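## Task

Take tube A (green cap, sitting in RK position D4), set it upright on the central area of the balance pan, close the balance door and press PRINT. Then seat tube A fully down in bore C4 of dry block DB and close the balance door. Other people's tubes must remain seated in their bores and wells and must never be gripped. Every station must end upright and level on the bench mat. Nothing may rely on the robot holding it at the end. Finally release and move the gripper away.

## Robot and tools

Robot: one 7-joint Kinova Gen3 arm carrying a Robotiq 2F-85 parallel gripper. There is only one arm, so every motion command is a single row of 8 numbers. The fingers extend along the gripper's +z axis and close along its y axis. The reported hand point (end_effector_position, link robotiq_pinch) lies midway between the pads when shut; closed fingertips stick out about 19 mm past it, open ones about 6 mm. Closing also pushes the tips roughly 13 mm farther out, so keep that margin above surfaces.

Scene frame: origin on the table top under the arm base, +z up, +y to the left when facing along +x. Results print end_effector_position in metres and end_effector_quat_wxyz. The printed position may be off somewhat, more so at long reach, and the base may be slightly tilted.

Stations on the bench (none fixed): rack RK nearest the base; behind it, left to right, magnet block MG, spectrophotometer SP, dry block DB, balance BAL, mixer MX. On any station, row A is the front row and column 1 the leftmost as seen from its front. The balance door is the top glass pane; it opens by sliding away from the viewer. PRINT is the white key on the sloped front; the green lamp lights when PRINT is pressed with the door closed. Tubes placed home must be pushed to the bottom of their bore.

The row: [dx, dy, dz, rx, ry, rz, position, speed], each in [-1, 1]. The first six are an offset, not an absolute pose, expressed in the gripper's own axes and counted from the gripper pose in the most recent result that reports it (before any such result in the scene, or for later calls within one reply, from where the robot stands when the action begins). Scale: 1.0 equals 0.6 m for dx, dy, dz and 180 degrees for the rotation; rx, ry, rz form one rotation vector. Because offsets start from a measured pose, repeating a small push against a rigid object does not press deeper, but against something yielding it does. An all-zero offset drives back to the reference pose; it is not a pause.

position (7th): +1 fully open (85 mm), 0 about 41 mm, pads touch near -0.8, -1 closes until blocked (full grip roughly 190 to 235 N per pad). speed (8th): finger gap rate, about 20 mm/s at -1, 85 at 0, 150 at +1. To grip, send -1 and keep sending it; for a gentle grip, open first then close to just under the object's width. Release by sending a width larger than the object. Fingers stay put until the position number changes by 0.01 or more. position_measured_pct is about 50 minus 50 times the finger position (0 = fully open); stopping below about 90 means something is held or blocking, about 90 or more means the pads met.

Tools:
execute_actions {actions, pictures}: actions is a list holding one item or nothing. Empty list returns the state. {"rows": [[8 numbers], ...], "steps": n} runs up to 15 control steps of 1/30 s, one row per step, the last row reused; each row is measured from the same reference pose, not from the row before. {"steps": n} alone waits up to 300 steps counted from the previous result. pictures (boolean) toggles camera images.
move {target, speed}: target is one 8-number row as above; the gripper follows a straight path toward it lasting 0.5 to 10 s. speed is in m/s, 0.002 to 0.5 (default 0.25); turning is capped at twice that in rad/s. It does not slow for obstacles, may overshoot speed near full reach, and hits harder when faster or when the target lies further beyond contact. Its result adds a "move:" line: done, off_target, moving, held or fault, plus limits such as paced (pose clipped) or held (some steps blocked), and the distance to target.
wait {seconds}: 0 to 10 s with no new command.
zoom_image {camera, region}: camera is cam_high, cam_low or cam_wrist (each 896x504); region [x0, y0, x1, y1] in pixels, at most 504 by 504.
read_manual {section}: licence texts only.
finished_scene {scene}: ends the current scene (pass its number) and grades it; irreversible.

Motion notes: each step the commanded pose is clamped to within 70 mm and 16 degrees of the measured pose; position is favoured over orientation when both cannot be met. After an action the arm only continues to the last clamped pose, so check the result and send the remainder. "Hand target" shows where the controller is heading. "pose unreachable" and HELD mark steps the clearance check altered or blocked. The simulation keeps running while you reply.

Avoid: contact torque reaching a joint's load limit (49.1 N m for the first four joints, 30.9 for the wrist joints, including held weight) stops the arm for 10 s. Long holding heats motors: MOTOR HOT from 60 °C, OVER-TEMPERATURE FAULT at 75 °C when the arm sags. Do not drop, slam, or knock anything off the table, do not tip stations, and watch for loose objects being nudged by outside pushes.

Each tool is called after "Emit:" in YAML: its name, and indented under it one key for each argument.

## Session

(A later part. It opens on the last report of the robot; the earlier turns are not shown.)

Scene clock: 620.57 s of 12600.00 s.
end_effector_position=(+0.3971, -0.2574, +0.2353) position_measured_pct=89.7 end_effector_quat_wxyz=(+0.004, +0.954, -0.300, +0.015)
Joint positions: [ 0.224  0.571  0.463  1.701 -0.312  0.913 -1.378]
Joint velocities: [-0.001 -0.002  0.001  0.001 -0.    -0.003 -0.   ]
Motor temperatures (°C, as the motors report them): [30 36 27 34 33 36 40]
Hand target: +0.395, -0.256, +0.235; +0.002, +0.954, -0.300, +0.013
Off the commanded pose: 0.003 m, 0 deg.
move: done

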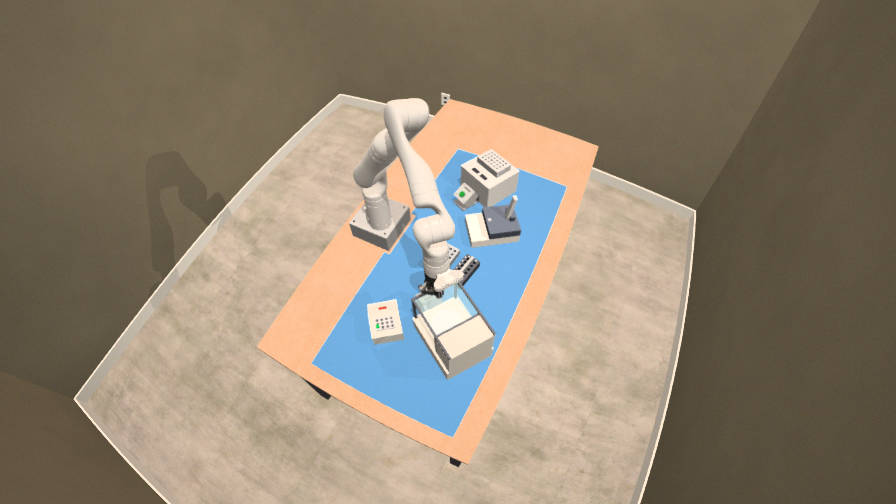

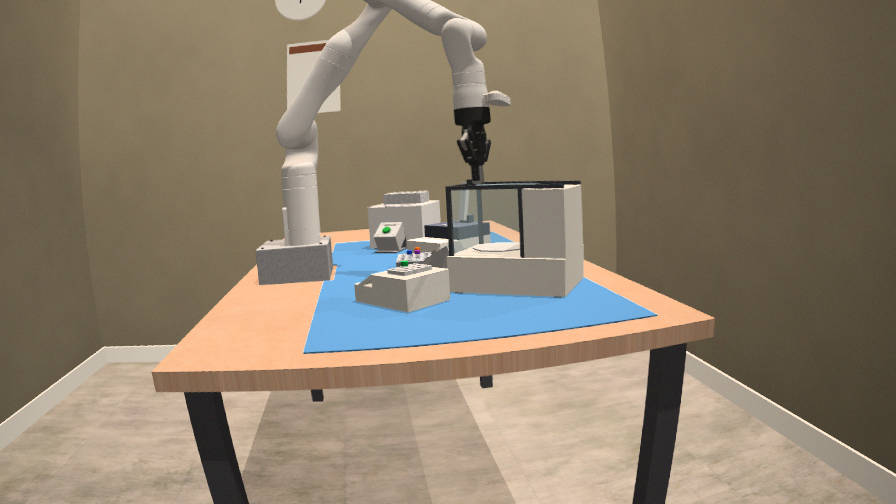

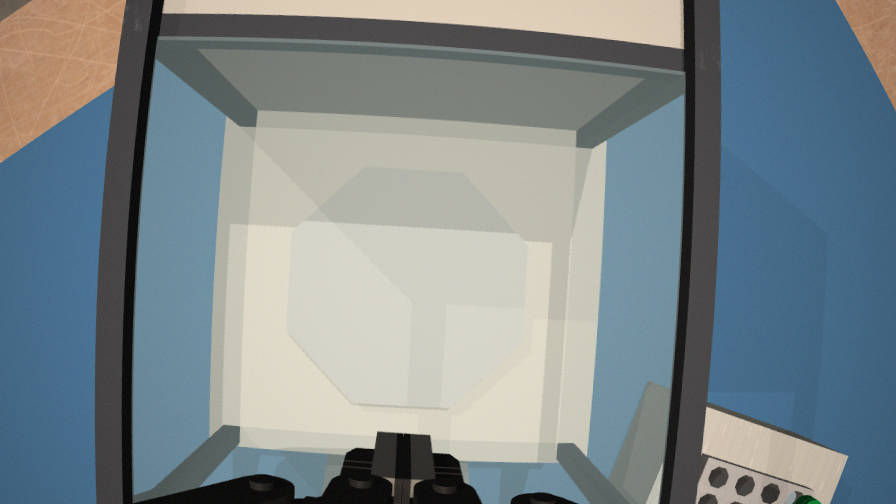

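Emit:
move:
  target: [-0.006, 0, -0.003, 0, 0, 0, -0.8, 0]
  speed: 0.006

Emit:
move:
  target: [0.014, 0, 0, 0, 0, 0, -0.8, 0]
  speed: 0.015

Emit:
move:
  target: [0, 0, -0.16, 0, 0, 0, -0.8, 0]
  speed: 0.08

Scene clock: 626.17 s of 12600.00 s.
end_effector_position=(+0.3968, -0.2571, +0.2380) position_measured_pct=89.7 end_effector_quat_wxyz=(+0.005, +0.954, -0.300, +0.019)
Joint positions: [ 0.22   0.562  0.465  1.707 -0.31   0.907 -1.379]
Joint velocities: [-0.001 -0.002  0.001  0.001  0.001 -0.001 -0.   ]
Motor temperatures (°C, as the motors report them): [30 36 27 34 33 36 40]
Hand target: +0.394, -0.255, +0.237; +0.004, +0.954, -0.300, +0.015
Off the commanded pose: 0.003 m, 0 deg.
move: done

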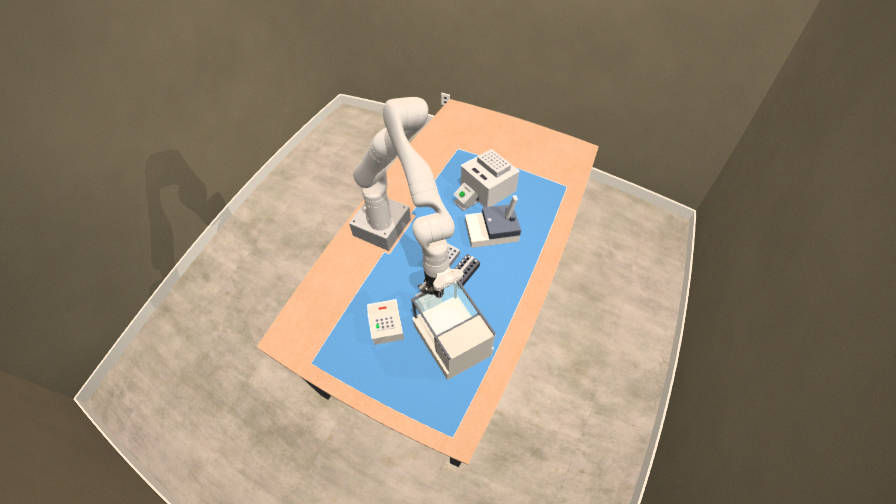

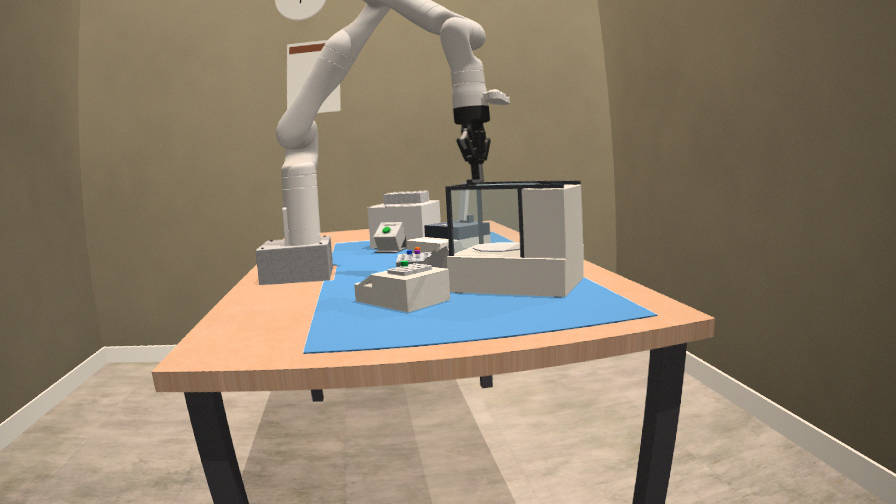

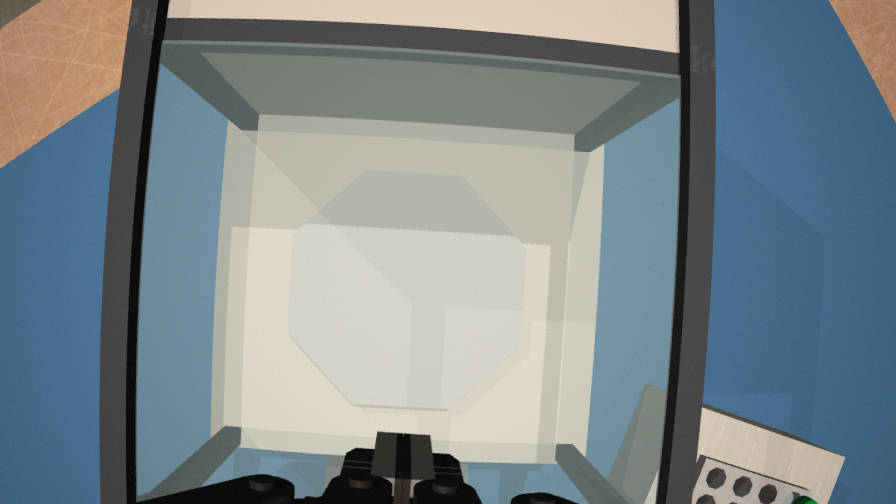

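Scene clock: 626.93 s of 12600.00 s.
end_effector_position=(+0.4037, -0.2618, +0.2385) position_measured_pct=89.7 end_effector_quat_wxyz=(+0.005, +0.954, -0.300, +0.019)
Joint positions: [ 0.227  0.577  0.464  1.678 -0.313  0.922 -1.379]
Joint velocities: [ 0.002  0.004  0.001 -0.007 -0.001  0.004 -0.   ]
Motor temperatures (°C, as the motors report them): [30 36 27 34 33 36 40]
Hand target: +0.404, -0.262, +0.238; +0.005, +0.954, -0.300, +0.019
Off the commanded pose: 0.000 m, 0 deg.
move: done

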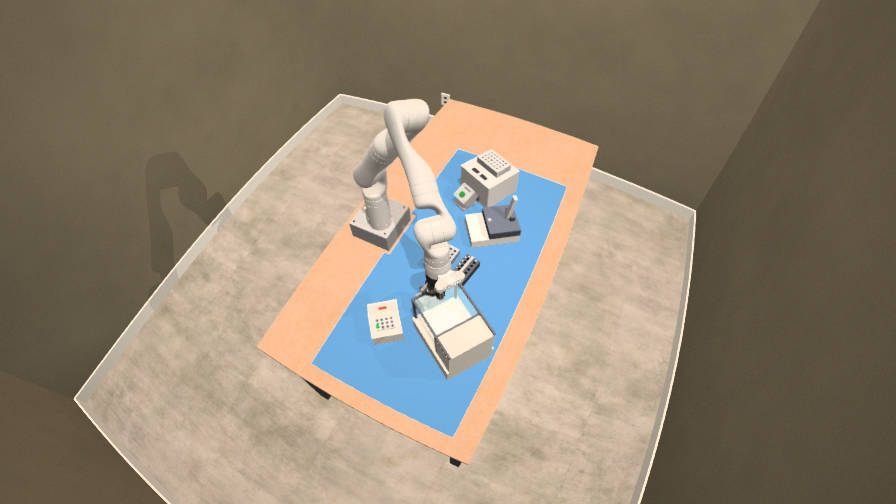

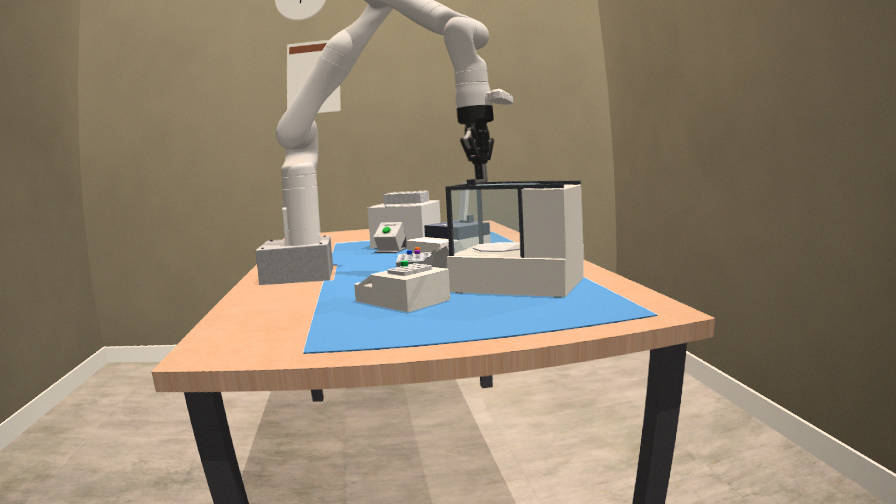

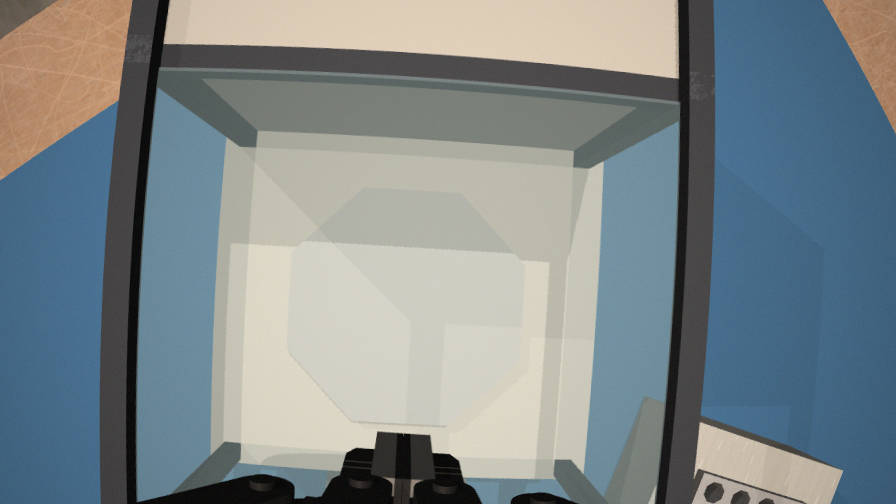

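Scene clock: 628.50 s of 12600.00 s.
end_effector_position=(+0.4003, -0.2596, +0.3341) position_measured_pct=89.7 end_effector_quat_wxyz=(+0.005, +0.954, -0.300, +0.019)
Joint positions: [ 0.192  0.457  0.513  1.531 -0.24   1.178 -1.442]
Joint velocities: [-0.001 -0.002  0.    -0.002  0.001  0.003 -0.001]
Motor temperatures (°C, as the motors report them): [30 36 27 34 33 36 40]
Hand target: +0.400, -0.260, +0.334; +0.005, +0.954, -0.300, +0.019
Off the commanded pose: 0.000 m, 0 deg.
move: done

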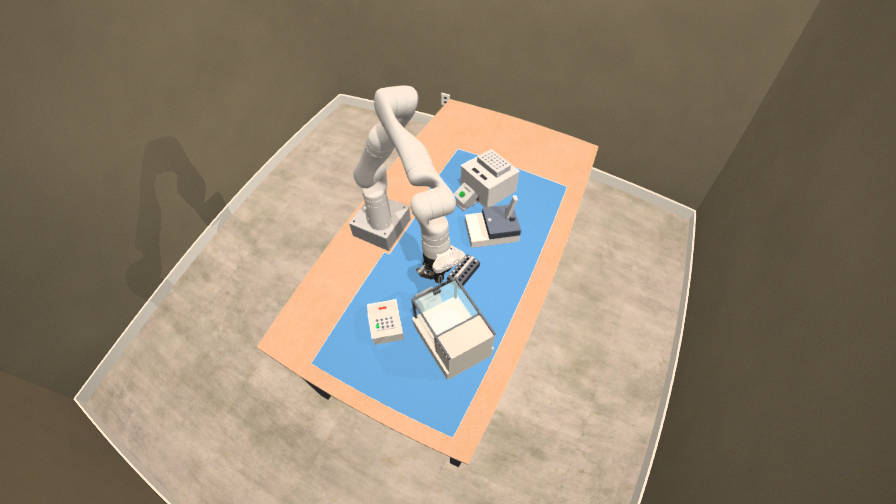

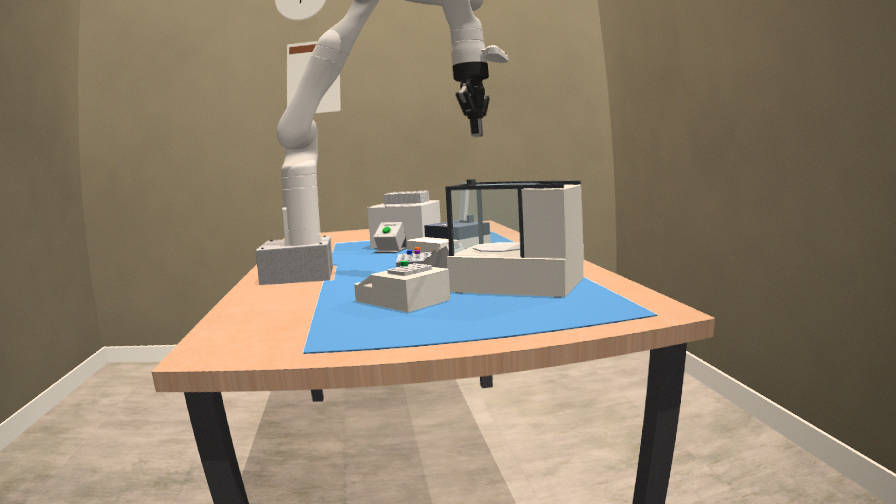

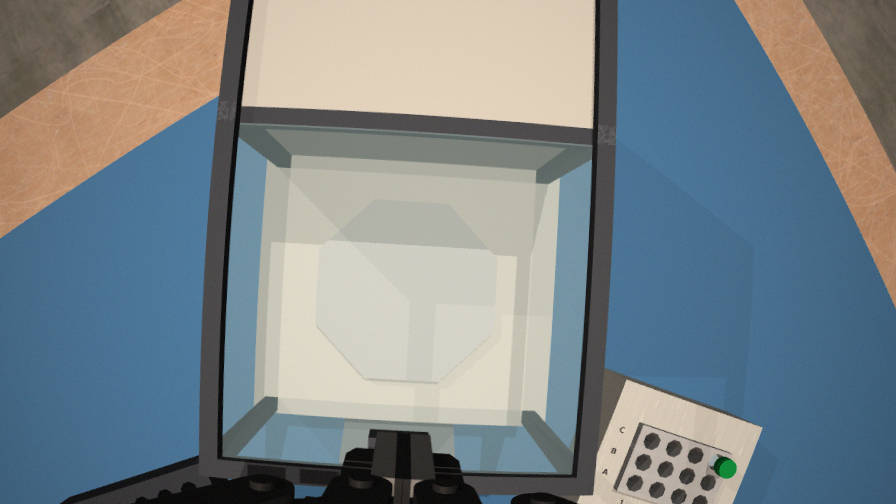

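Door is shut, tube home, arm clear.

Emit:
finished_scene:
  scene: 2

The scene is finished: the task was done.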